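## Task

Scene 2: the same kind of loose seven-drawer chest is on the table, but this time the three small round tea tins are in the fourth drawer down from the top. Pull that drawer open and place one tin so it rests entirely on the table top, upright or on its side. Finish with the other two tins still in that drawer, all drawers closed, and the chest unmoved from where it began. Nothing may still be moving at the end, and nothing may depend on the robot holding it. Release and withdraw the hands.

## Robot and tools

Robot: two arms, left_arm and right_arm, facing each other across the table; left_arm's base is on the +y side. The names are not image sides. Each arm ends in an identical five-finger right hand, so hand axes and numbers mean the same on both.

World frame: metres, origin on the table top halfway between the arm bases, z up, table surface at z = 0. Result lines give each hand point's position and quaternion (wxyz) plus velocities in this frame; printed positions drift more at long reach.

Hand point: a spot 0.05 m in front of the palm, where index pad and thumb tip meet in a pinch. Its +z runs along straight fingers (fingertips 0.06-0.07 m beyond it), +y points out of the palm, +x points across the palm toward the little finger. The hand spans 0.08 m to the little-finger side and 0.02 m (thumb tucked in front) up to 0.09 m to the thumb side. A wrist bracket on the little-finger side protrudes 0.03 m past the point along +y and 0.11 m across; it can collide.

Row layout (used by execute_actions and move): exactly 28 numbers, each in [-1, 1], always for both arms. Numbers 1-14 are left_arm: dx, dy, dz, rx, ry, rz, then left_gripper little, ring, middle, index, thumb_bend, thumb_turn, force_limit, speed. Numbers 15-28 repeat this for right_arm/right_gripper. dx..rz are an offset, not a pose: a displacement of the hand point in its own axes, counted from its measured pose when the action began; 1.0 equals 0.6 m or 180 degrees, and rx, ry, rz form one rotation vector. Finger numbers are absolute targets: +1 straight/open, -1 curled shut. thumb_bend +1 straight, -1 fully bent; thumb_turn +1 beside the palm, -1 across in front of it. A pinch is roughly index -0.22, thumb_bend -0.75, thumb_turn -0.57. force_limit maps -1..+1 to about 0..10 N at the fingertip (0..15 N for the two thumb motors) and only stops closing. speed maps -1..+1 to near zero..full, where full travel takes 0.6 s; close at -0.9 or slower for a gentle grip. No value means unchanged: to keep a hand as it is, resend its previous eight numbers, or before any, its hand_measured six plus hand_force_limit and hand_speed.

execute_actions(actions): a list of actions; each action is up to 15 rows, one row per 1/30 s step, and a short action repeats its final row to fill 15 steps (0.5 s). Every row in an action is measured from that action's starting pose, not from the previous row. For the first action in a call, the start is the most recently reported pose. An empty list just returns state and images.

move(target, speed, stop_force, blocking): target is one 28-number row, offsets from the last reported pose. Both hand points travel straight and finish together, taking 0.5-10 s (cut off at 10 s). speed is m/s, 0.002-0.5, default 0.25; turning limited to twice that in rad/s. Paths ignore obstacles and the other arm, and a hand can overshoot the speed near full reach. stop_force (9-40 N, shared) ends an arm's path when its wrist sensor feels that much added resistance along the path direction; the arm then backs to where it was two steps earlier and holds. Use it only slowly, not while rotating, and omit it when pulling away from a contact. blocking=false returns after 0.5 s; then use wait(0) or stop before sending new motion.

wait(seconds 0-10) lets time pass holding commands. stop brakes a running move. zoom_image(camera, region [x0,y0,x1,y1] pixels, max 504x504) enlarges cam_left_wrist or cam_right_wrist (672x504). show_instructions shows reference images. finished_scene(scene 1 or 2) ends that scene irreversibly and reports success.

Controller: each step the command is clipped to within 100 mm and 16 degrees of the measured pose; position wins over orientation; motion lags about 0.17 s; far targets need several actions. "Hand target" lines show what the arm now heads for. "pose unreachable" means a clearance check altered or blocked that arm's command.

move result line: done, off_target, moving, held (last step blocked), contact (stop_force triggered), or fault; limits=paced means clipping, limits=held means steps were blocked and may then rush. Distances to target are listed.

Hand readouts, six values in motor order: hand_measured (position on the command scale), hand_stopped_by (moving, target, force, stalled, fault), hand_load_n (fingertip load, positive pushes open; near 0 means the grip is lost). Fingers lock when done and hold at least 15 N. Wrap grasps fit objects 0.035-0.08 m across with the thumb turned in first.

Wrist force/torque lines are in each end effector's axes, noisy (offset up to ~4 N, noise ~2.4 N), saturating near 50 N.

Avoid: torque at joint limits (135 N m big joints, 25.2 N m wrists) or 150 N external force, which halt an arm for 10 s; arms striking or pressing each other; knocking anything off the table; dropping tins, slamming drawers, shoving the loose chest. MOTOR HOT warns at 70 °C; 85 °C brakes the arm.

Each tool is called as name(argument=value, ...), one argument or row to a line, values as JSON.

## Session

execute_actions(
  actions=[],
)

Scene clock: 0.00 s.
left_arm: end_effector_position=(+0.2883, +0.4419, +0.4766) hand_measured=(+1.000, +1.000, +1.000, +1.000, +1.000, +1.000) hand_load_n=(+0.0, +0.0, +0.0, +0.0, +0.0, +0.0) hand_stopped_by=(target, target, target, target, target, target) hand_force_limit=0.00 hand_speed=-0.80 end_effector_quat_wxyz=(+0.004, +0.384, +0.923, -0.011) end_effector_velocity=(+0.000, +0.000, +0.000) end_effector_angular_velocity=(-0.002, -0.002, +0.000) | right_arm: end_effector_position=(+0.2098, -0.3064, +0.4727) hand_measured=(+1.000, +1.000, +1.000, +1.000, +1.000, +1.000) hand_load_n=(+0.0, +0.0, +0.0, +0.0, +0.0, +0.0) hand_stopped_by=(target, target, target, target, target, target) hand_force_limit=0.00 hand_speed=-0.80 end_effector_quat_wxyz=(-0.006, -0.279, +0.960, +0.008) end_effector_velocity=(+0.000, -0.001, -0.000) end_effector_angular_velocity=(-0.003, -0.001, +0.000)
Joint positions: left_arm=[ 0.535 -1.751  1.362  1.94   1.582 -1.88 ] | right_arm=[-1.208 -1.707  1.35   1.941  1.556 -1.907]
Joint velocities: left_arm=[ 0.    -0.001 -0.    -0.001 -0.001 -0.   ] | right_arm=[ 0.    -0.     0.001 -0.001  0.003  0.   ]
Wrist force (N, on the end effector, along its own x y z axes, offset not removed): no reading
Wrist torque (N m, same axes, about the end effector's origin, offset not removed): no reading
Hand target (left_arm): +0.288, +0.442, +0.477; +0.004, +0.384, +0.923, -0.011
Hand target (right_arm): +0.210, -0.306, +0.473; -0.006, -0.279, +0.960, +0.008
camera_calibration (this result's frames):
cam_left_wrist: T_world_to_cam=[[0.749954, 0.661449, 0.0074182, -0.519291], [0.546189, -0.62552, 0.557138, -0.146577], [0.373159, -0.413776, -0.830387, 0.60053], [0, 0, 0, 1]] pos_world=[0.24541, 0.500282, 0.584188]
cam_right_wrist: T_world_to_cam=[[-0.410887, 0.911681, -0.0030664, 0.366361], [0.765678, 0.346906, 0.541659, -0.312519], [0.494884, 0.220212, -0.840593, 0.49057], [0, 0, 0, 1]] pos_world=[0.147046, -0.33362, 0.582772]

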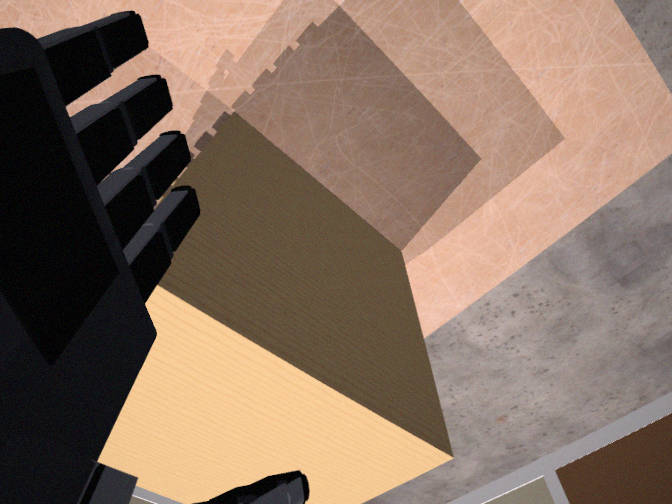

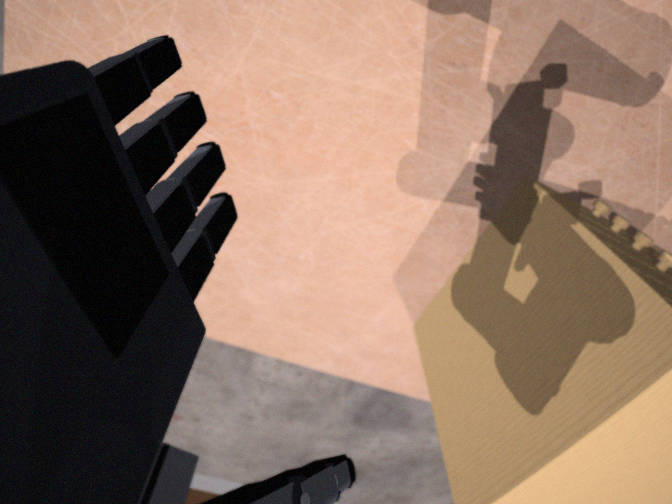

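move(
  target=[0,0,0,0,0,0,1,1,1,1,1,1,0,0.5, 0.455,0.6,0.278,0.009,-0.27,0.004,1,1,1,1,1,1,0,0.5],
)

Scene clock: 2.93 s.
left_arm: end_effector_position=(+0.2883, +0.4419, +0.4766) hand_measured=(+1.000, +1.000, +1.000, +1.000, +1.000, +1.000) hand_load_n=(+0.0, +0.0, +0.0, +0.0, +0.0, +0.0) hand_stopped_by=(target, target, target, target, target, target) hand_force_limit=0.00 hand_speed=0.50 end_effector_quat_wxyz=(+0.004, +0.384, +0.923, -0.011) end_effector_velocity=(-0.000, -0.000, -0.000) end_effector_angular_velocity=(+0.000, +0.001, +0.000) | right_arm: end_effector_position=(-0.2170, -0.1481, +0.3165) hand_measured=(+1.000, +1.000, +1.000, +1.000, +1.000, +1.000) hand_load_n=(+0.0, +0.0, +0.0, +0.0, +0.0, +0.0) hand_stopped_by=(target, target, target, target, target, target) hand_force_limit=0.00 hand_speed=0.50 end_effector_quat_wxyz=(+0.390, -0.246, +0.880, +0.111) end_effector_velocity=(-0.000, +0.000, -0.000) end_effector_angular_velocity=(-0.003, -0.006, -0.014)
Joint positions: left_arm=[ 0.535 -1.751  1.362  1.94   1.582 -1.88 ] | right_arm=[ 0.876 -1.138  1.417  1.501  2.387  0.289]
Joint velocities: left_arm=[-0.     0.001 -0.001  0.001  0.001 -0.   ] | right_arm=[ 0.001  0.011 -0.008  0.02  -0.001  0.022]
Wrist force (N, on the end effector, along its own x y z axes, offset not removed): left_arm=[-2.1 0.5 -0.4] | right_arm=[-0.3 -2.1 2.2]
Wrist torque (N m, same axes, about the end effector's origin, offset not removed): left_arm=[-0.02 0.40 0.01] | right_arm=[-0.52 -0.08 0.00]
Hand target (left_arm): +0.288, +0.442, +0.477; +0.004, +0.384, +0.923, -0.011
Hand target (right_arm): -0.217, -0.148, +0.316; +0.391, -0.245, +0.880, +0.111
Off the commanded pose (left_arm): 0.000 m, 0 deg.
Off the commanded pose (right_arm): 0.002 m, 0 deg.
move: done; limits=paced
camera_calibration (this result's frames):
cam_left_wrist: T_world_to_cam=[[0.749954, 0.661449, 0.00741803, -0.519291], [0.546189, -0.62552, 0.557138, -0.146577], [0.373159, -0.413776, -0.830387, 0.60053], [0, 0, 0, 1]] pos_world=[0.24541, 0.500282, 0.584188]
cam_right_wrist: T_world_to_cam=[[-0.419234, 0.902746, 0.096396, 0.0116424], [0.18374, -0.0196133, 0.982779, -0.276175], [0.889091, 0.429726, -0.157648, 0.436078], [0, 0, 0, 1]] pos_world=[-0.332088, -0.203321, 0.339044]

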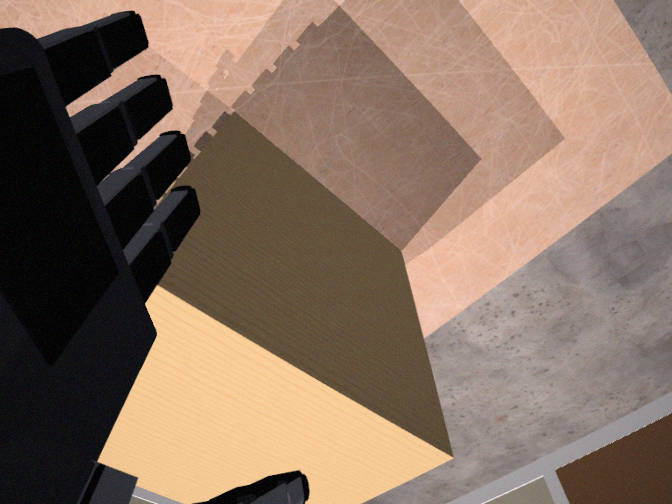

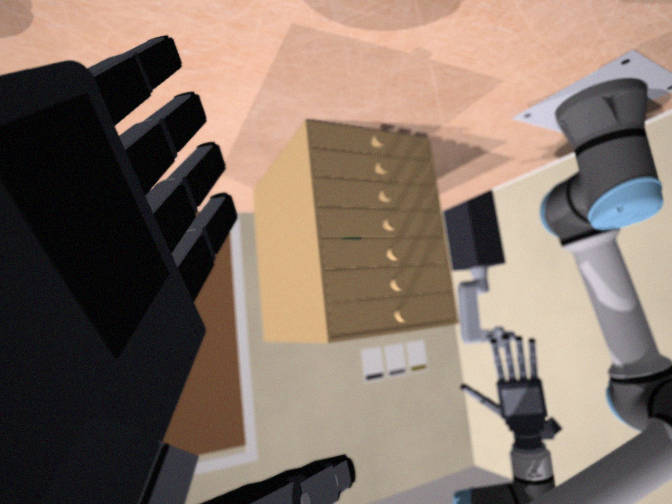

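move(
  target=[-0.065,-0.507,0.212,0.098,-0.237,0.236,1,1,1,0.7,-0.3,-0.57,0,0.5, 0,0,0,0,0,0,1,1,1,1,1,1,0,0.5],
  speed=0.15,
)

Scene clock: 7.50 s.
left_arm: end_effector_position=(+0.0993, +0.1978, +0.3550) hand_measured=(+1.000, +1.000, +1.000, +0.700, -0.300, -0.570) hand_load_n=(+0.0, +0.0, +0.0, +0.0, +0.0, +0.0) hand_stopped_by=(target, target, target, target, target, target) hand_force_limit=0.00 hand_speed=0.50 end_effector_quat_wxyz=(+0.276, +0.650, +0.651, -0.281) end_effector_velocity=(-0.000, -0.002, -0.002) end_effector_angular_velocity=(-0.009, -0.010, -0.002) | right_arm: end_effector_position=(-0.2170, -0.1481, +0.3165) hand_measured=(+1.000, +1.000, +1.000, +1.000, +1.000, +1.000) hand_load_n=(+0.0, +0.0, +0.0, +0.0, +0.0, +0.0) hand_stopped_by=(target, target, target, target, target, target) hand_force_limit=0.00 hand_speed=0.50 end_effector_quat_wxyz=(+0.390, -0.246, +0.880, +0.111) end_effector_velocity=(-0.000, -0.000, +0.000) end_effector_angular_velocity=(-0.001, -0.000, +0.001)
Joint positions: left_arm=[-1.232 -2.279  2.155  1.41   0.803 -2.752] | right_arm=[ 0.876 -1.138  1.417  1.501  2.387  0.289]
Joint velocities: left_arm=[ 0.036  0.015 -0.    -0.047  0.     0.056] | right_arm=[ 0.    -0.    -0.     0.001 -0.    -0.   ]
Wrist force (N, on the end effector, along its own x y z axes, offset not removed): left_arm=[-0.6 -1.6 -0.5] | right_arm=[1.1 -0.8 1.0]
Wrist torque (N m, same axes, about the end effector's origin, offset not removed): left_arm=[-0.46 0.35 0.03] | right_arm=[-0.11 -0.14 0.22]
Hand target (left_arm): +0.099, +0.197, +0.355; +0.276, +0.650, +0.650, -0.281
Hand target (right_arm): -0.217, -0.148, +0.316; +0.390, -0.246, +0.880, +0.111
Off the commanded pose (left_arm): 0.001 m, 0 deg.
Off the commanded pose (right_arm): 0.000 m, 0 deg.
move: done
camera_calibration (this result's frames):
cam_left_wrist: T_world_to_cam=[[0.998325, -0.0250246, 0.0521626, -0.119945], [-0.0559038, -0.185093, 0.98113, -0.306119], [-0.0148974, -0.982402, -0.186182, 0.39142], [0, 0, 0, 1]] pos_world=[0.108462, 0.32487, 0.379475]
cam_right_wrist: T_world_to_cam=[[-0.419233, 0.902747, 0.0963958, 0.0116427], [0.18374, -0.0196134, 0.982779, -0.276175], [0.889091, 0.429725, -0.157648, 0.436078], [0, 0, 0, 1]] pos_world=[-0.332088, -0.203321, 0.339043]

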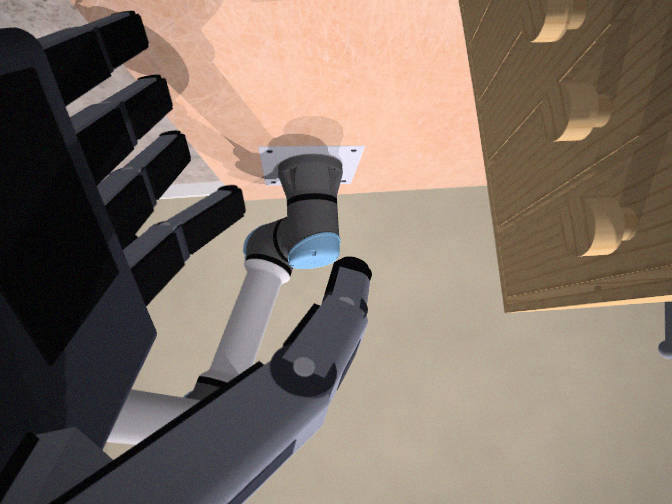

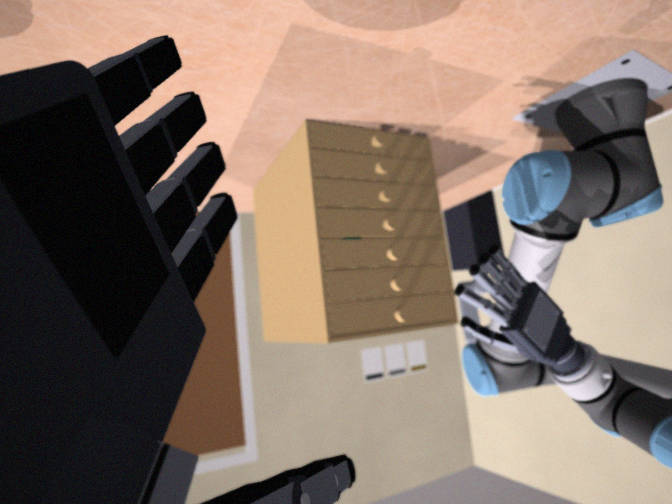

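move(
  target=[0.139,0.085,0.167,0,0,0,1,1,1,0.7,-0.3,-0.57,0,0.5, 0,0,0,0,0,0,1,1,1,1,1,1,0,0.5],
  speed=0.08,
)

Scene clock: 9.73 s.
left_arm: end_effector_position=(+0.1463, +0.1909, +0.2299) hand_measured=(+1.000, +1.000, +1.000, +0.700, -0.300, -0.570) hand_load_n=(+0.0, +0.0, +0.0, +0.0, +0.0, +0.0) hand_stopped_by=(target, target, target, target, target, target) hand_force_limit=0.00 hand_speed=0.50 end_effector_quat_wxyz=(+0.345, +0.626, +0.635, -0.294) end_effector_velocity=(+0.000, +0.000, +0.000) end_effector_angular_velocity=(-0.000, -0.001, +0.000) | right_arm: end_effector_position=(-0.2170, -0.1481, +0.3165) hand_measured=(+1.000, +1.000, +1.000, +1.000, +1.000, +1.000) hand_load_n=(+0.0, +0.0, +0.0, +0.0, +0.0, +0.0) hand_stopped_by=(target, target, target, target, target, target) hand_force_limit=0.00 hand_speed=0.50 end_effector_quat_wxyz=(+0.390, -0.246, +0.880, +0.111) end_effector_velocity=(-0.000, +0.000, +0.001) end_effector_angular_velocity=(+0.001, +0.000, -0.000)
Joint positions: left_arm=[-1.009 -2.283  2.508  0.846  0.736 -2.433] | right_arm=[ 0.876 -1.138  1.417  1.501  2.387  0.289]
Joint velocities: left_arm=[-0.001 -0.     0.     0.002 -0.001 -0.001] | right_arm=[-0.    -0.    -0.001  0.001  0.     0.   ]
Wrist force (N, on the end effector, along its own x y z axes, offset not removed): left_arm=[-0.4 -2.2 -1.3] | right_arm=[0.0 -1.4 2.8]
Wrist torque (N m, same axes, about the end effector's origin, offset not removed): left_arm=[-0.41 0.14 -0.04] | right_arm=[-0.38 -0.17 0.21]
Hand target (left_arm): +0.146, +0.191, +0.230; +0.345, +0.626, +0.635, -0.294
Hand target (right_arm): -0.217, -0.148, +0.316; +0.390, -0.246, +0.880, +0.111
Off the commanded pose (left_arm): 0.010 m, 9 deg.
Off the commanded pose (right_arm): 0.000 m, 0 deg.
move: held (left_arm); limits=held; held on 5 of 64 steps (left_arm), including the last (left_arm)
pose unreachable (left arm): on one or more control steps of this call, first in action 0 (counted from 0), this arm could not follow its commanded pose, so it was not sent that pose on those steps. On the call's last step it was still not sent that pose. It may still have moved: this result reports where it is.
cause: the commanded pose would bring two parts of the arm too close to each other (joints 3 (elbow) to 6 (wrist 3) lie between them).
camera_calibration (this result's frames):
cam_left_wrist: T_world_to_cam=[[0.992285, 0.0289059, 0.120562, -0.185682], [-0.118627, -0.0612598, 0.991047, -0.198767], [0.0360328, -0.997703, -0.0573582, 0.327882], [0, 0, 0, 1]] pos_world=[0.148856, 0.32032, 0.238181]
cam_right_wrist: T_world_to_cam=[[-0.419233, 0.902746, 0.0963962, 0.0116424], [0.18374, -0.0196136, 0.982779, -0.276175], [0.889091, 0.429726, -0.157648, 0.436078], [0, 0, 0, 1]] pos_world=[-0.332088, -0.203321, 0.339044]

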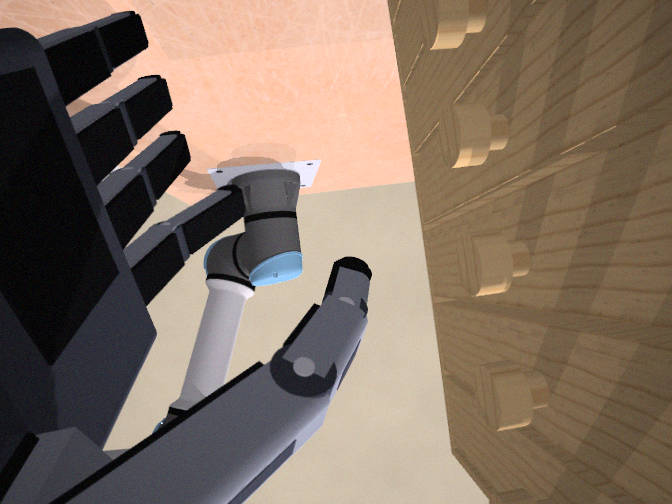

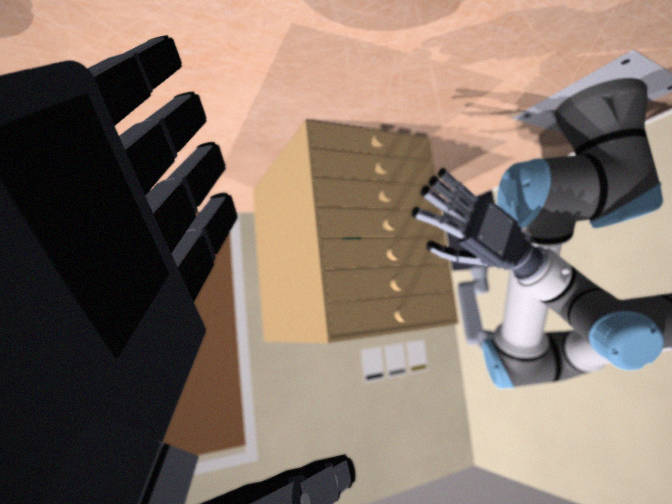

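move(
  target=[0.003,0.022,0.027,0.0235,0.16,0,1,1,1,0.7,-0.3,-0.57,0,0.5, 0,0,0,0,0,0,1,1,1,1,1,1,0,0.5],
  speed=0.05,
)

Scene clock: 16.40 s.
left_arm: end_effector_position=(+0.1607, +0.1794, +0.2201) hand_measured=(+1.000, +1.000, +1.000, +0.700, -0.300, -0.570) hand_load_n=(+0.0, +0.0, +0.0, +0.0, +0.0, +0.0) hand_stopped_by=(target, target, target, target, target, target) hand_force_limit=0.00 hand_speed=0.50 end_effector_quat_wxyz=(+0.155, +0.691, +0.689, -0.152) end_effector_velocity=(+0.000, -0.000, -0.001) end_effector_angular_velocity=(+0.017, +0.004, -0.002) | right_arm: end_effector_position=(-0.2170, -0.1481, +0.3165) hand_measured=(+1.000, +1.000, +1.000, +1.000, +1.000, +1.000) hand_load_n=(+0.0, +0.0, +0.0, +0.0, +0.0, +0.0) hand_stopped_by=(target, target, target, target, target, target) hand_force_limit=0.00 hand_speed=0.50 end_effector_quat_wxyz=(+0.390, -0.246, +0.880, +0.111) end_effector_velocity=(-0.000, +0.000, +0.000) end_effector_angular_velocity=(-0.000, -0.001, +0.000)
Joint positions: left_arm=[-0.199 -1.799  2.063  0.884  1.456 -1.806] | right_arm=[ 0.876 -1.138  1.417  1.501  2.387  0.289]
Joint velocities: left_arm=[ 0.011  0.014 -0.012  0.012  0.013  0.009] | right_arm=[ 0.     0.    -0.001  0.001  0.     0.   ]
Wrist force (N, on the end effector, along its own x y z axes, offset not removed): left_arm=[0.4 0.4 -0.5] | right_arm=[0.0 -2.3 2.8]
Wrist torque (N m, same axes, about the end effector's origin, offset not removed): left_arm=[-0.13 -0.01 0.12] | right_arm=[-0.54 -0.07 0.06]
Hand target (left_arm): +0.161, +0.179, +0.220; +0.155, +0.691, +0.690, -0.151
Hand target (right_arm): -0.217, -0.148, +0.316; +0.390, -0.246, +0.880, +0.111
Off the commanded pose (left_arm): 0.000 m, 0 deg.
Off the commanded pose (right_arm): 0.000 m, 0 deg.
move: done
camera_calibration (this result's frames):
cam_left_wrist: T_world_to_cam=[[0.997667, -0.0442584, 0.0519815, -0.171129], [-0.0675316, -0.528033, 0.846535, -0.0807381], [-0.0100184, -0.84807, -0.529789, 0.399911], [0, 0, 0, 1]] pos_world=[0.169284, 0.288946, 0.289112]
cam_right_wrist: T_world_to_cam=[[-0.419234, 0.902746, 0.0963959, 0.0116425], [0.18374, -0.0196134, 0.982779, -0.276175], [0.889091, 0.429726, -0.157648, 0.436078], [0, 0, 0, 1]] pos_world=[-0.332088, -0.203321, 0.339044]

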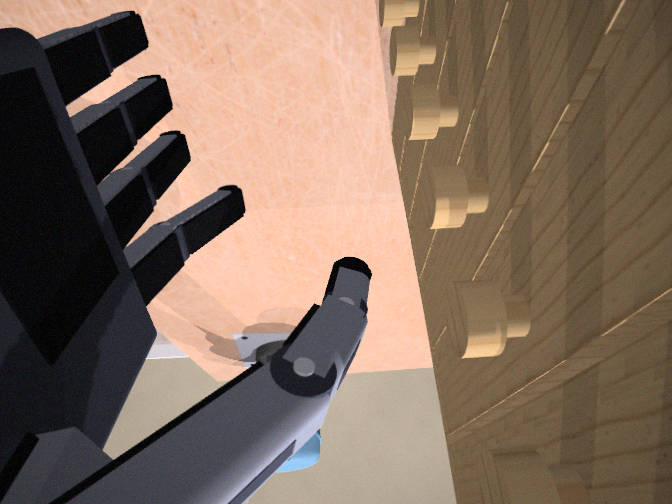

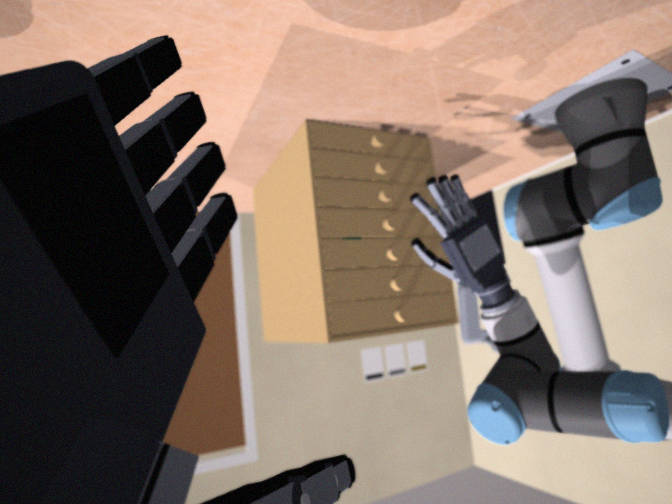

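move(
  target=[0,0.09,0,0,0,0,1,1,1,0.7,-0.3,-0.57,0,0.5, 0,0,0,0,0,0,1,1,1,1,1,1,0,0.5],
  speed=0.02,
  stop_force=9,
)

Scene clock: 18.70 s.
left_arm: end_effector_position=(+0.1946, +0.1792, +0.2204) hand_measured=(+1.000, +1.000, +1.000, +0.700, -0.308, -0.570) hand_load_n=(+0.0, +0.0, +0.0, +0.0, -10.0, +2.5) hand_stopped_by=(target, target, target, target, target, target) hand_force_limit=0.00 hand_speed=0.50 end_effector_quat_wxyz=(+0.156, +0.691, +0.689, -0.151) end_effector_velocity=(-0.007, +0.001, -0.001) end_effector_angular_velocity=(+0.003, +0.000, +0.001) | right_arm: end_effector_position=(-0.2170, -0.1481, +0.3165) hand_measured=(+1.000, +1.000, +1.000, +1.000, +1.000, +1.000) hand_load_n=(+0.0, +0.0, +0.0, +0.0, +0.0, +0.0) hand_stopped_by=(target, target, target, target, target, target) hand_force_limit=0.00 hand_speed=0.50 end_effector_quat_wxyz=(+0.390, -0.246, +0.880, +0.111) end_effector_velocity=(-0.000, -0.000, +0.000) end_effector_angular_velocity=(+0.000, +0.001, -0.000)
Joint positions: left_arm=[-0.033 -1.759  2.029  0.866  1.525 -1.654] | right_arm=[ 0.876 -1.138  1.417  1.501  2.387  0.289]
Joint velocities: left_arm=[-0.036 -0.01   0.01   0.005 -0.015 -0.034] | right_arm=[ 0. -0. -0.  0. -0.  0.]
Wrist force (N, on the end effector, along its own x y z axes, offset not removed): left_arm=[0.6 -16.5 -5.6] | right_arm=[-0.6 -2.8 2.0]
Wrist torque (N m, same axes, about the end effector's origin, offset not removed): left_arm=[-0.83 0.09 0.16] | right_arm=[-0.51 0.02 0.10]
Hand target (left_arm): +0.194, +0.179, +0.220; +0.155, +0.691, +0.690, -0.151
Hand target (right_arm): -0.217, -0.148, +0.316; +0.390, -0.246, +0.880, +0.111
Off the commanded pose (left_arm): 0.020 m, 0 deg.
Off the commanded pose (right_arm): 0.000 m, 0 deg.
move: contact (left_arm)
camera_calibration (this result's frames):
cam_left_wrist: T_world_to_cam=[[0.997642, -0.0441232, 0.0525765, -0.205095], [-0.0679668, -0.528208, 0.84639, -0.0786342], [-0.00957415, -0.847968, -0.529961, 0.400187], [0, 0, 0, 1]] pos_world=[0.203098, 0.288761, 0.289422]
cam_right_wrist: T_world_to_cam=[[-0.419233, 0.902746, 0.0963958, 0.0116425], [0.18374, -0.0196133, 0.982779, -0.276175], [0.889091, 0.429726, -0.157648, 0.436078], [0, 0, 0, 1]] pos_world=[-0.332088, -0.203321, 0.339043]

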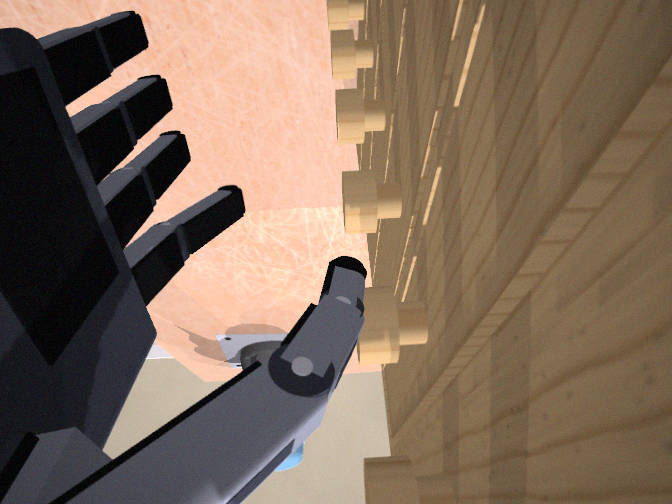

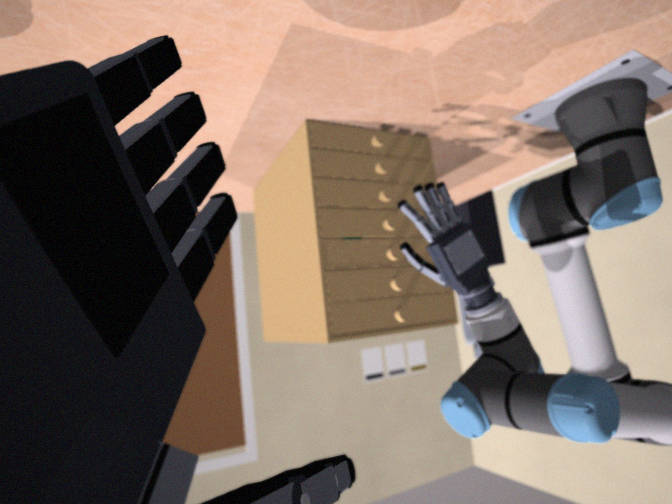

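move(
  target=[0,-0.015,0.033,0,0,0,1,1,1,0.7,-0.3,-0.57,0,0.5, 0,0,0,0,0,0,1,1,1,1,1,1,0,0.5],
  speed=0.03,
)

move(
  target=[0,0.06,0,0,0,0,1,1,1,0.7,-0.3,-0.57,0,0.5, 0,0,0,0,0,0,1,1,1,1,1,1,0,0.5],
  speed=0.015,
  stop_force=9,
)

Scene clock: 19.93 s.
left_arm: end_effector_position=(+0.1858, +0.1710, +0.2027) hand_measured=(+1.000, +1.000, +1.000, +0.700, -0.300, -0.570) hand_load_n=(+0.0, +0.0, +0.0, +0.0, +0.0, +0.0) hand_stopped_by=(target, target, target, target, target, target) hand_force_limit=0.00 hand_speed=0.50 end_effector_quat_wxyz=(+0.156, +0.691, +0.689, -0.151) end_effector_velocity=(-0.001, -0.001, -0.002) end_effector_angular_velocity=(-0.002, +0.000, +0.000) | right_arm: end_effector_position=(-0.2170, -0.1481, +0.3165) hand_measured=(+1.000, +1.000, +1.000, +1.000, +1.000, +1.000) hand_load_n=(+0.0, +0.0, +0.0, +0.0, +0.0, +0.0) hand_stopped_by=(target, target, target, target, target, target) hand_force_limit=0.00 hand_speed=0.50 end_effector_quat_wxyz=(+0.390, -0.246, +0.880, +0.111) end_effector_velocity=(-0.000, +0.000, +0.001) end_effector_angular_velocity=(+0.001, +0.001, -0.000)
Joint positions: left_arm=[-0.07  -1.735  2.057  0.815  1.509 -1.688] | right_arm=[ 0.876 -1.138  1.417  1.501  2.387  0.289]
Joint velocities: left_arm=[-0.004  0.003  0.003 -0.008 -0.002 -0.004] | right_arm=[-0.    -0.    -0.002  0.001 -0.     0.   ]
Wrist force (N, on the end effector, along its own x y z axes, offset not removed): left_arm=[1.2 -2.1 1.0] | right_arm=[0.7 -2.3 3.7]
Wrist torque (N m, same axes, about the end effector's origin, offset not removed): left_arm=[-0.60 -0.17 0.09] | right_arm=[-0.60 -0.30 0.12]
Hand target (left_arm): +0.186, +0.171, +0.202; +0.156, +0.691, +0.690, -0.151
Hand target (right_arm): -0.217, -0.148, +0.316; +0.390, -0.246, +0.880, +0.111
Off the commanded pose (left_arm): 0.000 m, 0 deg.
Off the commanded pose (right_arm): 0.000 m, 0 deg.
move: done
camera_calibration (this result's frames):
cam_left_wrist: T_world_to_cam=[[0.997648, -0.044153, 0.0524393, -0.195715], [-0.0678663, -0.528218, 0.846392, -0.0685739], [-0.00967145, -0.84796, -0.529972, 0.383758], [0, 0, 0, 1]] pos_world=[0.194312, 0.280548, 0.271684]
cam_right_wrist: T_world_to_cam=[[-0.419234, 0.902746, 0.096396, 0.0116424], [0.18374, -0.0196135, 0.982779, -0.276175], [0.889091, 0.429726, -0.157648, 0.436078], [0, 0, 0, 1]] pos_world=[-0.332088, -0.203321, 0.339044]

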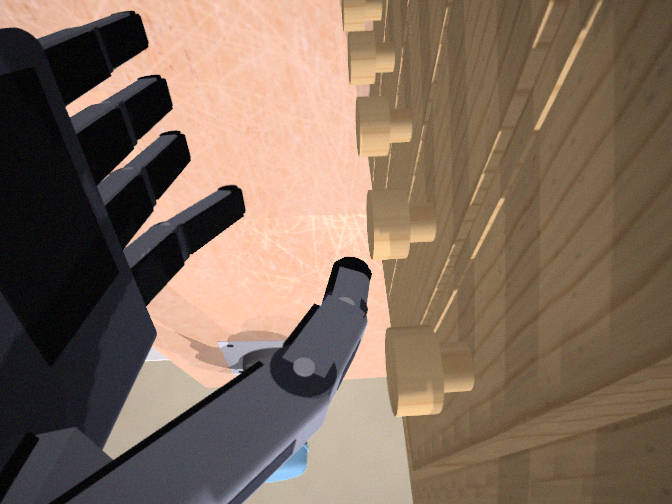

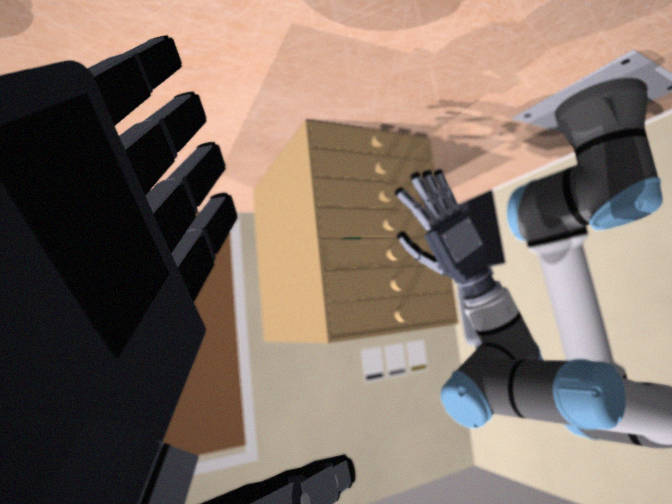

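Scene clock: 21.07 s.
left_arm: end_effector_position=(+0.1968, +0.1709, +0.2028) hand_measured=(+1.000, +1.000, +1.000, +0.700, -0.306, -0.570) hand_load_n=(+0.0, +0.0, +0.0, +0.0, -6.5, +2.0) hand_stopped_by=(target, target, target, target, target, target) hand_force_limit=0.00 hand_speed=0.50 end_effector_quat_wxyz=(+0.156, +0.691, +0.689, -0.151) end_effector_velocity=(-0.006, +0.000, -0.000) end_effector_angular_velocity=(-0.001, +0.001, +0.002) | right_arm: end_effector_position=(-0.2170, -0.1481, +0.3165) hand_measured=(+1.000, +1.000, +1.000, +1.000, +1.000, +1.000) hand_load_n=(+0.0, +0.0, +0.0, +0.0, +0.0, +0.0) hand_stopped_by=(target, target, target, target, target, target) hand_force_limit=0.00 hand_speed=0.50 end_effector_quat_wxyz=(+0.390, -0.246, +0.880, +0.111) end_effector_velocity=(+0.000, -0.000, +0.000) end_effector_angular_velocity=(-0.000, -0.000, +0.000)
Joint positions: left_arm=[-0.019 -1.721  2.045  0.811  1.53  -1.642] | right_arm=[ 0.876 -1.138  1.417  1.501  2.387  0.289]
Joint velocities: left_arm=[-0.026 -0.008  0.007  0.001 -0.011 -0.025] | right_arm=[ 0.    -0.     0.     0.001  0.     0.   ]
Wrist force (N, on the end effector, along its own x y z axes, offset not removed): left_arm=[0.7 -13.2 -7.0] | right_arm=[-1.1 -2.0 2.5]
Wrist torque (N m, same axes, about the end effector's origin, offset not removed): left_arm=[-0.38 0.14 0.19] | right_arm=[-0.51 0.05 0.00]
Hand target (left_arm): +0.196, +0.171, +0.203; +0.156, +0.691, +0.689, -0.151
Hand target (right_arm): -0.217, -0.148, +0.316; +0.390, -0.246, +0.880, +0.111
Off the commanded pose (left_arm): 0.025 m, 0 deg.
Off the commanded pose (right_arm): 0.000 m, 0 deg.
move: contact (left_arm)
camera_calibration (this result's frames):
cam_left_wrist: T_world_to_cam=[[0.997638, -0.0440597, 0.0527035, -0.206765], [-0.0680382, -0.527975, 0.84653, -0.0680275], [-0.00947173, -0.848116, -0.529726, 0.38375], [0, 0, 0, 1]] pos_world=[0.205283, 0.280437, 0.271767]
cam_right_wrist: T_world_to_cam=[[-0.419233, 0.902746, 0.0963957, 0.0116426], [0.18374, -0.0196132, 0.982779, -0.276175], [0.889091, 0.429726, -0.157648, 0.436078], [0, 0, 0, 1]] pos_world=[-0.332088, -0.203321, 0.339043]

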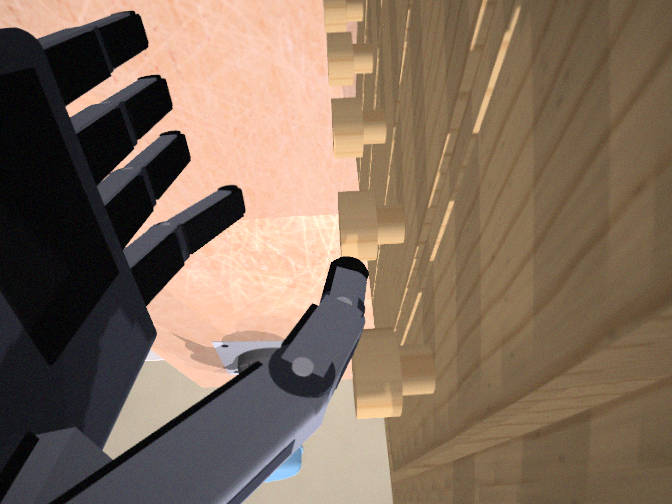

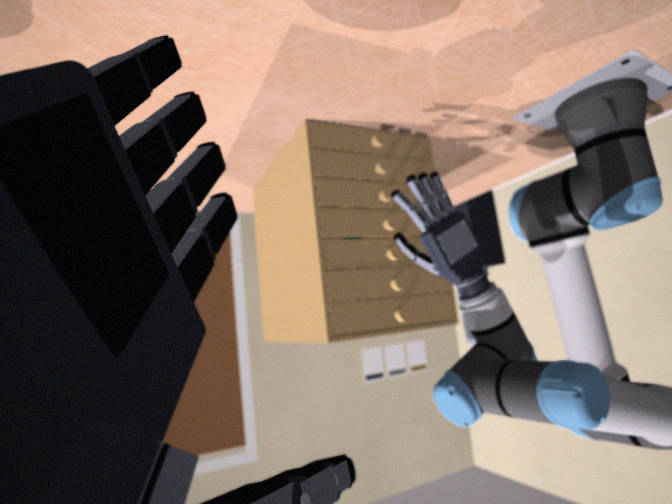

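move(
  target=[0.04,-0.01,0.022,0,0,0,1,1,1,0.7,-0.3,-0.57,0,0.5, 0,0,0,0,0,0,1,1,1,1,1,1,0,0.5],
  speed=0.03,
)

move(
  target=[0,0.06,0,0,0,0,1,1,1,0.7,-0.3,-0.57,0,0.5, 0,0,0,0,0,0,1,1,1,1,1,1,0,0.5],
  speed=0.015,
  stop_force=9,
)

Scene clock: 22.80 s.
left_arm: end_effector_position=(+0.1910, +0.1869, +0.1809) hand_measured=(+1.000, +1.000, +1.000, +0.700, -0.300, -0.570) hand_load_n=(+0.0, +0.0, +0.0, +0.0, +0.0, +0.0) hand_stopped_by=(target, target, target, target, target, target) hand_force_limit=0.00 hand_speed=0.50 end_effector_quat_wxyz=(+0.156, +0.691, +0.689, -0.151) end_effector_velocity=(-0.001, +0.001, -0.002) end_effector_angular_velocity=(-0.001, +0.000, -0.000) | right_arm: end_effector_position=(-0.2170, -0.1481, +0.3165) hand_measured=(+1.000, +1.000, +1.000, +1.000, +1.000, +1.000) hand_load_n=(+0.0, +0.0, +0.0, +0.0, +0.0, +0.0) hand_stopped_by=(target, target, target, target, target, target) hand_force_limit=0.00 hand_speed=0.50 end_effector_quat_wxyz=(+0.390, -0.246, +0.880, +0.111) end_effector_velocity=(+0.000, -0.000, -0.001) end_effector_angular_velocity=(-0.003, -0.002, -0.000)
Joint positions: left_arm=[-0.054 -1.751  2.129  0.759  1.516 -1.674] | right_arm=[ 0.876 -1.138  1.417  1.501  2.387  0.289]
Joint velocities: left_arm=[-0.004 -0.003  0.008 -0.006 -0.002 -0.004] | right_arm=[-0.     0.     0.002  0.001 -0.001 -0.   ]
Wrist force (N, on the end effector, along its own x y z axes, offset not removed): left_arm=[1.1 -0.4 1.1] | right_arm=[-0.9 -2.1 2.1]
Wrist torque (N m, same axes, about the end effector's origin, offset not removed): left_arm=[-0.29 -0.16 0.29] | right_arm=[-0.42 0.11 0.16]
Hand target (left_arm): +0.191, +0.187, +0.181; +0.156, +0.691, +0.689, -0.151
Hand target (right_arm): -0.217, -0.148, +0.316; +0.390, -0.246, +0.880, +0.111
Off the commanded pose (left_arm): 0.000 m, 0 deg.
Off the commanded pose (right_arm): 0.000 m, 0 deg.
move: done
camera_calibration (this result's frames):
cam_left_wrist: T_world_to_cam=[[0.997644, -0.0440949, 0.0525552, -0.199113], [-0.0679314, -0.528008, 0.846518, -0.0414372], [-0.00957764, -0.848094, -0.529759, 0.385682], [0, 0, 0, 1]] pos_world=[0.199523, 0.296435, 0.24986]
cam_right_wrist: T_world_to_cam=[[-0.419234, 0.902746, 0.0963959, 0.0116424], [0.18374, -0.0196135, 0.982779, -0.276175], [0.889091, 0.429726, -0.157648, 0.436078], [0, 0, 0, 1]] pos_world=[-0.332088, -0.203321, 0.339043]

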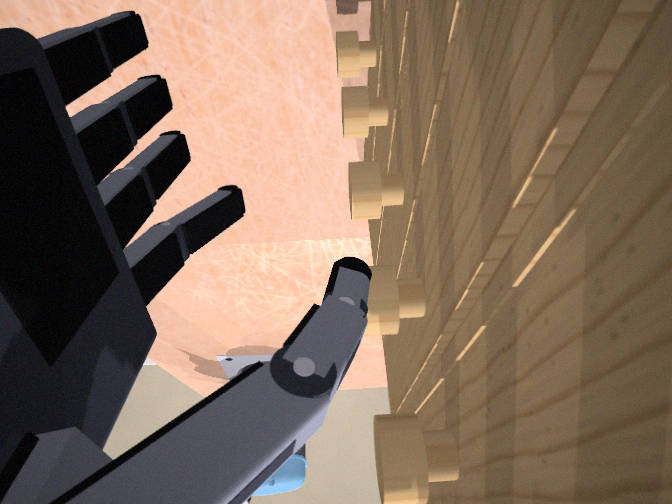

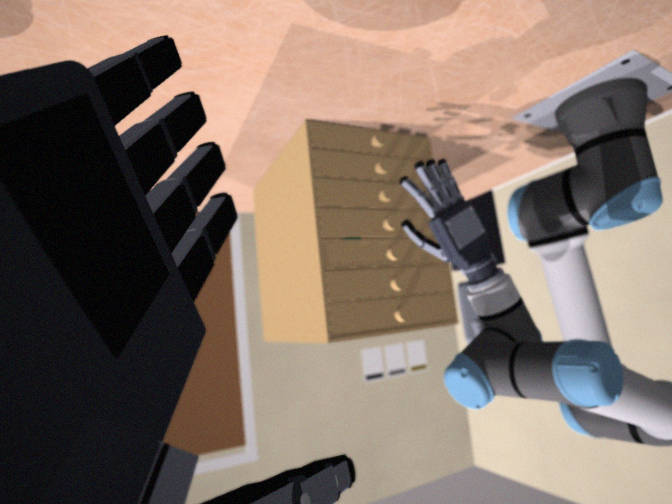

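Scene clock: 24.73 s.
left_arm: end_effector_position=(+0.2139, +0.1867, +0.1811) hand_measured=(+1.000, +1.000, +1.000, +0.700, -0.306, -0.570) hand_load_n=(+0.0, +0.0, +0.0, +0.0, -8.5, +1.5) hand_stopped_by=(target, target, target, target, target, target) hand_force_limit=0.00 hand_speed=0.50 end_effector_quat_wxyz=(+0.156, +0.691, +0.689, -0.151) end_effector_velocity=(-0.005, +0.000, +0.000) end_effector_angular_velocity=(-0.002, +0.000, +0.002) | right_arm: end_effector_position=(-0.2170, -0.1481, +0.3165) hand_measured=(+1.000, +1.000, +1.000, +1.000, +1.000, +1.000) hand_load_n=(+0.0, +0.0, +0.0, +0.0, +0.0, +0.0) hand_stopped_by=(target, target, target, target, target, target) hand_force_limit=0.00 hand_speed=0.50 end_effector_quat_wxyz=(+0.390, -0.246, +0.880, +0.111) end_effector_velocity=(+0.000, +0.000, +0.000) end_effector_angular_velocity=(+0.001, -0.000, -0.000)
Joint positions: left_arm=[ 0.057 -1.718  2.1    0.75   1.562 -1.573] | right_arm=[ 0.876 -1.138  1.417  1.501  2.387  0.289]
Joint velocities: left_arm=[-0.027 -0.01   0.008 -0.    -0.012 -0.026] | right_arm=[-0.     0.     0.    -0.     0.001  0.   ]
Wrist force (N, on the end effector, along its own x y z axes, offset not removed): left_arm=[-2.1 -14.5 -7.2] | right_arm=[-0.3 -2.9 2.3]
Wrist torque (N m, same axes, about the end effector's origin, offset not removed): left_arm=[-0.55 0.35 0.08] | right_arm=[-0.58 -0.04 0.07]
Hand target (left_arm): +0.213, +0.187, +0.181; +0.156, +0.691, +0.689, -0.151
Hand target (right_arm): -0.217, -0.148, +0.316; +0.390, -0.246, +0.880, +0.111
Off the commanded pose (left_arm): 0.013 m, 0 deg.
Off the commanded pose (right_arm): 0.000 m, 0 deg.
move: contact (left_arm)
camera_calibration (this result's frames):
cam_left_wrist: T_world_to_cam=[[0.997624, -0.0439986, 0.0530108, -0.222058], [-0.068265, -0.527824, 0.846606, -0.0401072], [-0.00926911, -0.848213, -0.529574, 0.385819], [0, 0, 0, 1]] pos_world=[0.222369, 0.296317, 0.250046]
cam_right_wrist: T_world_to_cam=[[-0.419234, 0.902746, 0.0963961, 0.0116424], [0.18374, -0.0196136, 0.982779, -0.276175], [0.889091, 0.429726, -0.157648, 0.436078], [0, 0, 0, 1]] pos_world=[-0.332088, -0.203321, 0.339044]

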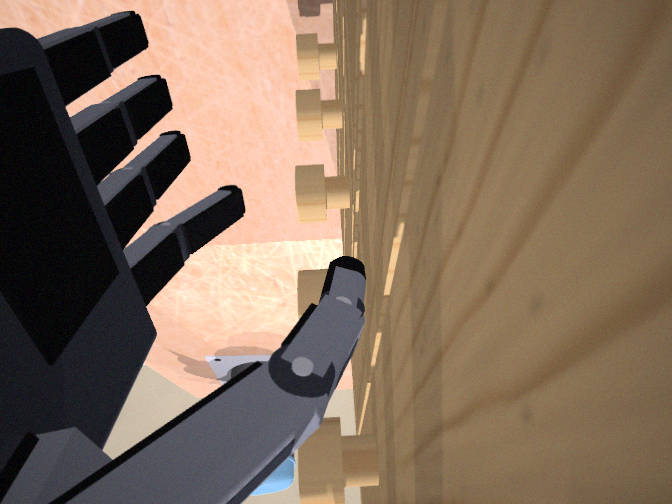

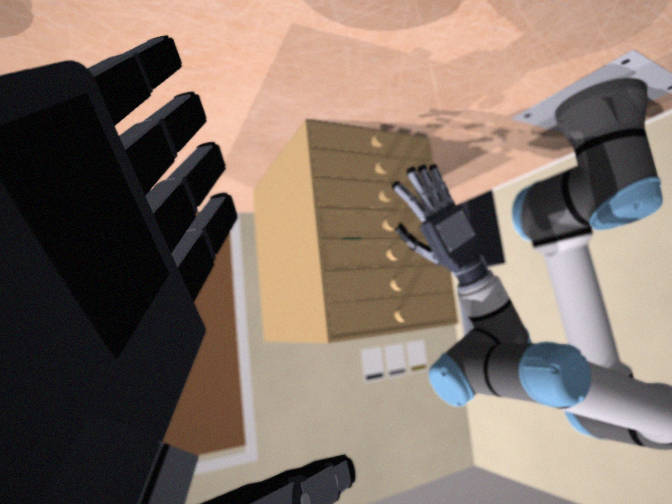

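move(
  target=[-0.04,-0.004,0,0,0,0,1,1,1,0.7,-0.3,-0.57,0,0.5, 0,0,0,0,0,0,1,1,1,1,1,1,0,0.5],
  speed=0.01,
  stop_force=9,
)

move(
  target=[0,-0.07,0,0,0,0,1,1,1,0.7,-0.3,-0.57,0,0.5, 0,0,0,0,0,0,1,1,1,1,1,1,0,0.5],
  speed=0.015,
)

Scene clock: 25.63 s.
left_arm: end_effector_position=(+0.2131, +0.1831, +0.1827) hand_measured=(+1.000, +1.000, +1.000, +0.700, -0.306, -0.570) hand_load_n=(+0.0, +0.0, +0.0, +0.0, -10.5, -4.0) hand_stopped_by=(target, target, target, target, target, target) hand_force_limit=0.00 hand_speed=0.50 end_effector_quat_wxyz=(+0.156, +0.691, +0.690, -0.151) end_effector_velocity=(+0.001, +0.004, -0.003) end_effector_angular_velocity=(+0.001, -0.000, +0.002) | right_arm: end_effector_position=(-0.2170, -0.1481, +0.3165) hand_measured=(+1.000, +1.000, +1.000, +1.000, +1.000, +1.000) hand_load_n=(+0.0, +0.0, +0.0, +0.0, +0.0, +0.0) hand_stopped_by=(target, target, target, target, target, target) hand_force_limit=0.00 hand_speed=0.50 end_effector_quat_wxyz=(+0.390, -0.246, +0.880, +0.111) end_effector_velocity=(-0.000, +0.000, -0.000) end_effector_angular_velocity=(+0.000, +0.001, -0.000)
Joint positions: left_arm=[ 0.053 -1.711  2.09   0.754  1.561 -1.576] | right_arm=[ 0.876 -1.138  1.417  1.501  2.387  0.289]
Joint velocities: left_arm=[ 0.002 -0.005  0.011 -0.005 -0.    -0.   ] | right_arm=[-0.     0.001 -0.    -0.001 -0.    -0.   ]
Wrist force (N, on the end effector, along its own x y z axes, offset not removed): left_arm=[6.0 -11.1 0.8] | right_arm=[-0.5 -2.7 3.2]
Wrist torque (N m, same axes, about the end effector's origin, offset not removed): left_arm=[-0.38 -0.20 -0.07] | right_arm=[-0.66 -0.04 0.00]
Hand target (left_arm): +0.213, +0.184, +0.183; +0.156, +0.691, +0.689, -0.151
Hand target (right_arm): -0.217, -0.148, +0.316; +0.390, -0.246, +0.880, +0.111
Off the commanded pose (left_arm): 0.020 m, 0 deg.
Off the commanded pose (right_arm): 0.000 m, 0 deg.
move: contact (left_arm)
camera_calibration (this result's frames):
cam_left_wrist: T_world_to_cam=[[0.99763, -0.0438911, 0.0529909, -0.221545], [-0.068194, -0.528087, 0.846447, -0.0434465], [-0.00916764, -0.848055, -0.529829, 0.383583], [0, 0, 0, 1]] pos_world=[0.221573, 0.292632, 0.251749]
cam_right_wrist: T_world_to_cam=[[-0.419233, 0.902746, 0.0963961, 0.0116424], [0.18374, -0.0196135, 0.982779, -0.276175], [0.889091, 0.429726, -0.157648, 0.436078], [0, 0, 0, 1]] pos_world=[-0.332088, -0.203321, 0.339044]

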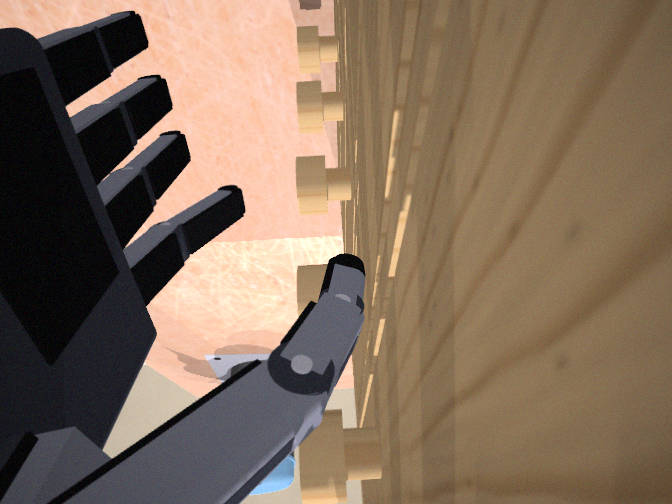

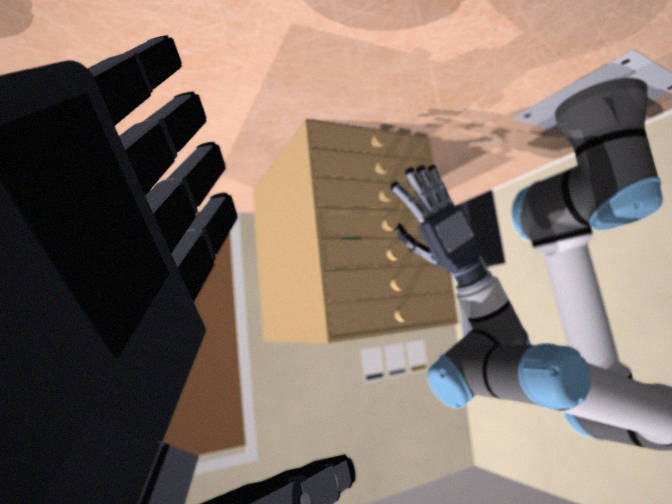

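Scene clock: 28.73 s.
left_arm: end_effector_position=(+0.1714, +0.1831, +0.1824) hand_measured=(+1.000, +1.000, +1.000, +0.700, -0.300, -0.570) hand_load_n=(+0.0, +0.0, +0.0, +0.0, +0.0, +0.0) hand_stopped_by=(target, target, target, target, target, target) hand_force_limit=0.00 hand_speed=0.50 end_effector_quat_wxyz=(+0.156, +0.691, +0.690, -0.152) end_effector_velocity=(-0.002, -0.000, -0.000) end_effector_angular_velocity=(-0.000, -0.002, +0.001) | right_arm: end_effector_position=(-0.2170, -0.1481, +0.3165) hand_measured=(+1.000, +1.000, +1.000, +1.000, +1.000, +1.000) hand_load_n=(+0.0, +0.0, +0.0, +0.0, +0.0, +0.0) hand_stopped_by=(target, target, target, target, target, target) hand_force_limit=0.00 hand_speed=0.50 end_effector_quat_wxyz=(+0.390, -0.246, +0.880, +0.111) end_effector_velocity=(+0.000, +0.000, -0.000) end_effector_angular_velocity=(+0.001, +0.000, -0.000)
Joint positions: left_arm=[-0.15  -1.767  2.138  0.771  1.476 -1.762] | right_arm=[ 0.876 -1.138  1.417  1.501  2.387  0.289]
Joint velocities: left_arm=[-0.014 -0.002  0.003  0.001 -0.008 -0.013] | right_arm=[-0.     0.     0.001 -0.002  0.    -0.   ]
Wrist force (N, on the end effector, along its own x y z axes, offset not removed): left_arm=[-0.7 -0.2 -0.1] | right_arm=[-0.7 -1.8 2.4]
Wrist torque (N m, same axes, about the end effector's origin, offset not removed): left_arm=[-0.25 0.27 0.16] | right_arm=[-0.40 0.00 0.07]
Hand target (left_arm): +0.171, +0.183, +0.182; +0.156, +0.691, +0.690, -0.152
Hand target (right_arm): -0.217, -0.148, +0.316; +0.390, -0.246, +0.880, +0.111
Off the commanded pose (left_arm): 0.000 m, 0 deg.
Off the commanded pose (right_arm): 0.000 m, 0 deg.
move: done
camera_calibration (this result's frames):
cam_left_wrist: T_world_to_cam=[[0.997661, -0.0439751, 0.0523385, -0.179732], [-0.0676842, -0.52802, 0.84653, -0.0461111], [-0.00959046, -0.848092, -0.529761, 0.383134], [0, 0, 0, 1]] pos_world=[0.179865, 0.292682, 0.251411]
cam_right_wrist: T_world_to_cam=[[-0.419234, 0.902746, 0.096396, 0.0116424], [0.18374, -0.0196135, 0.982779, -0.276175], [0.889091, 0.429726, -0.157648, 0.436078], [0, 0, 0, 1]] pos_world=[-0.332088, -0.203321, 0.339044]

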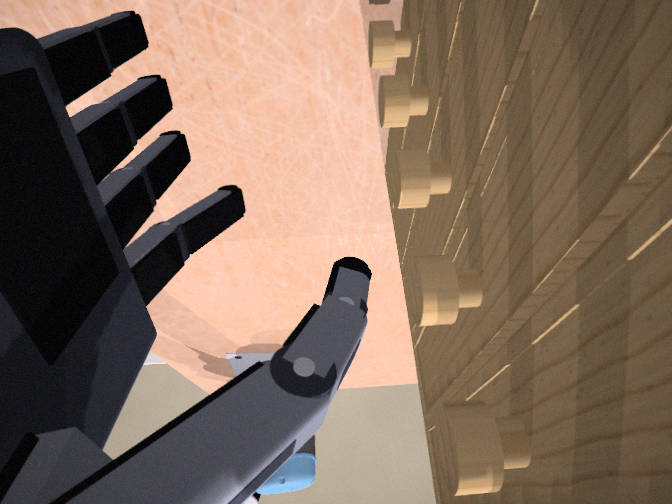

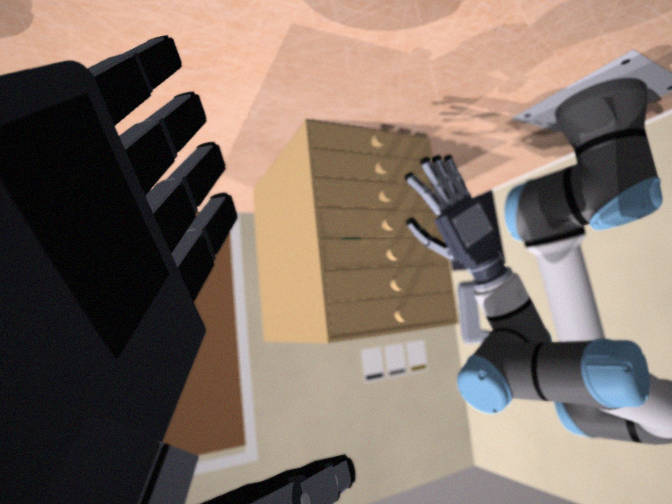

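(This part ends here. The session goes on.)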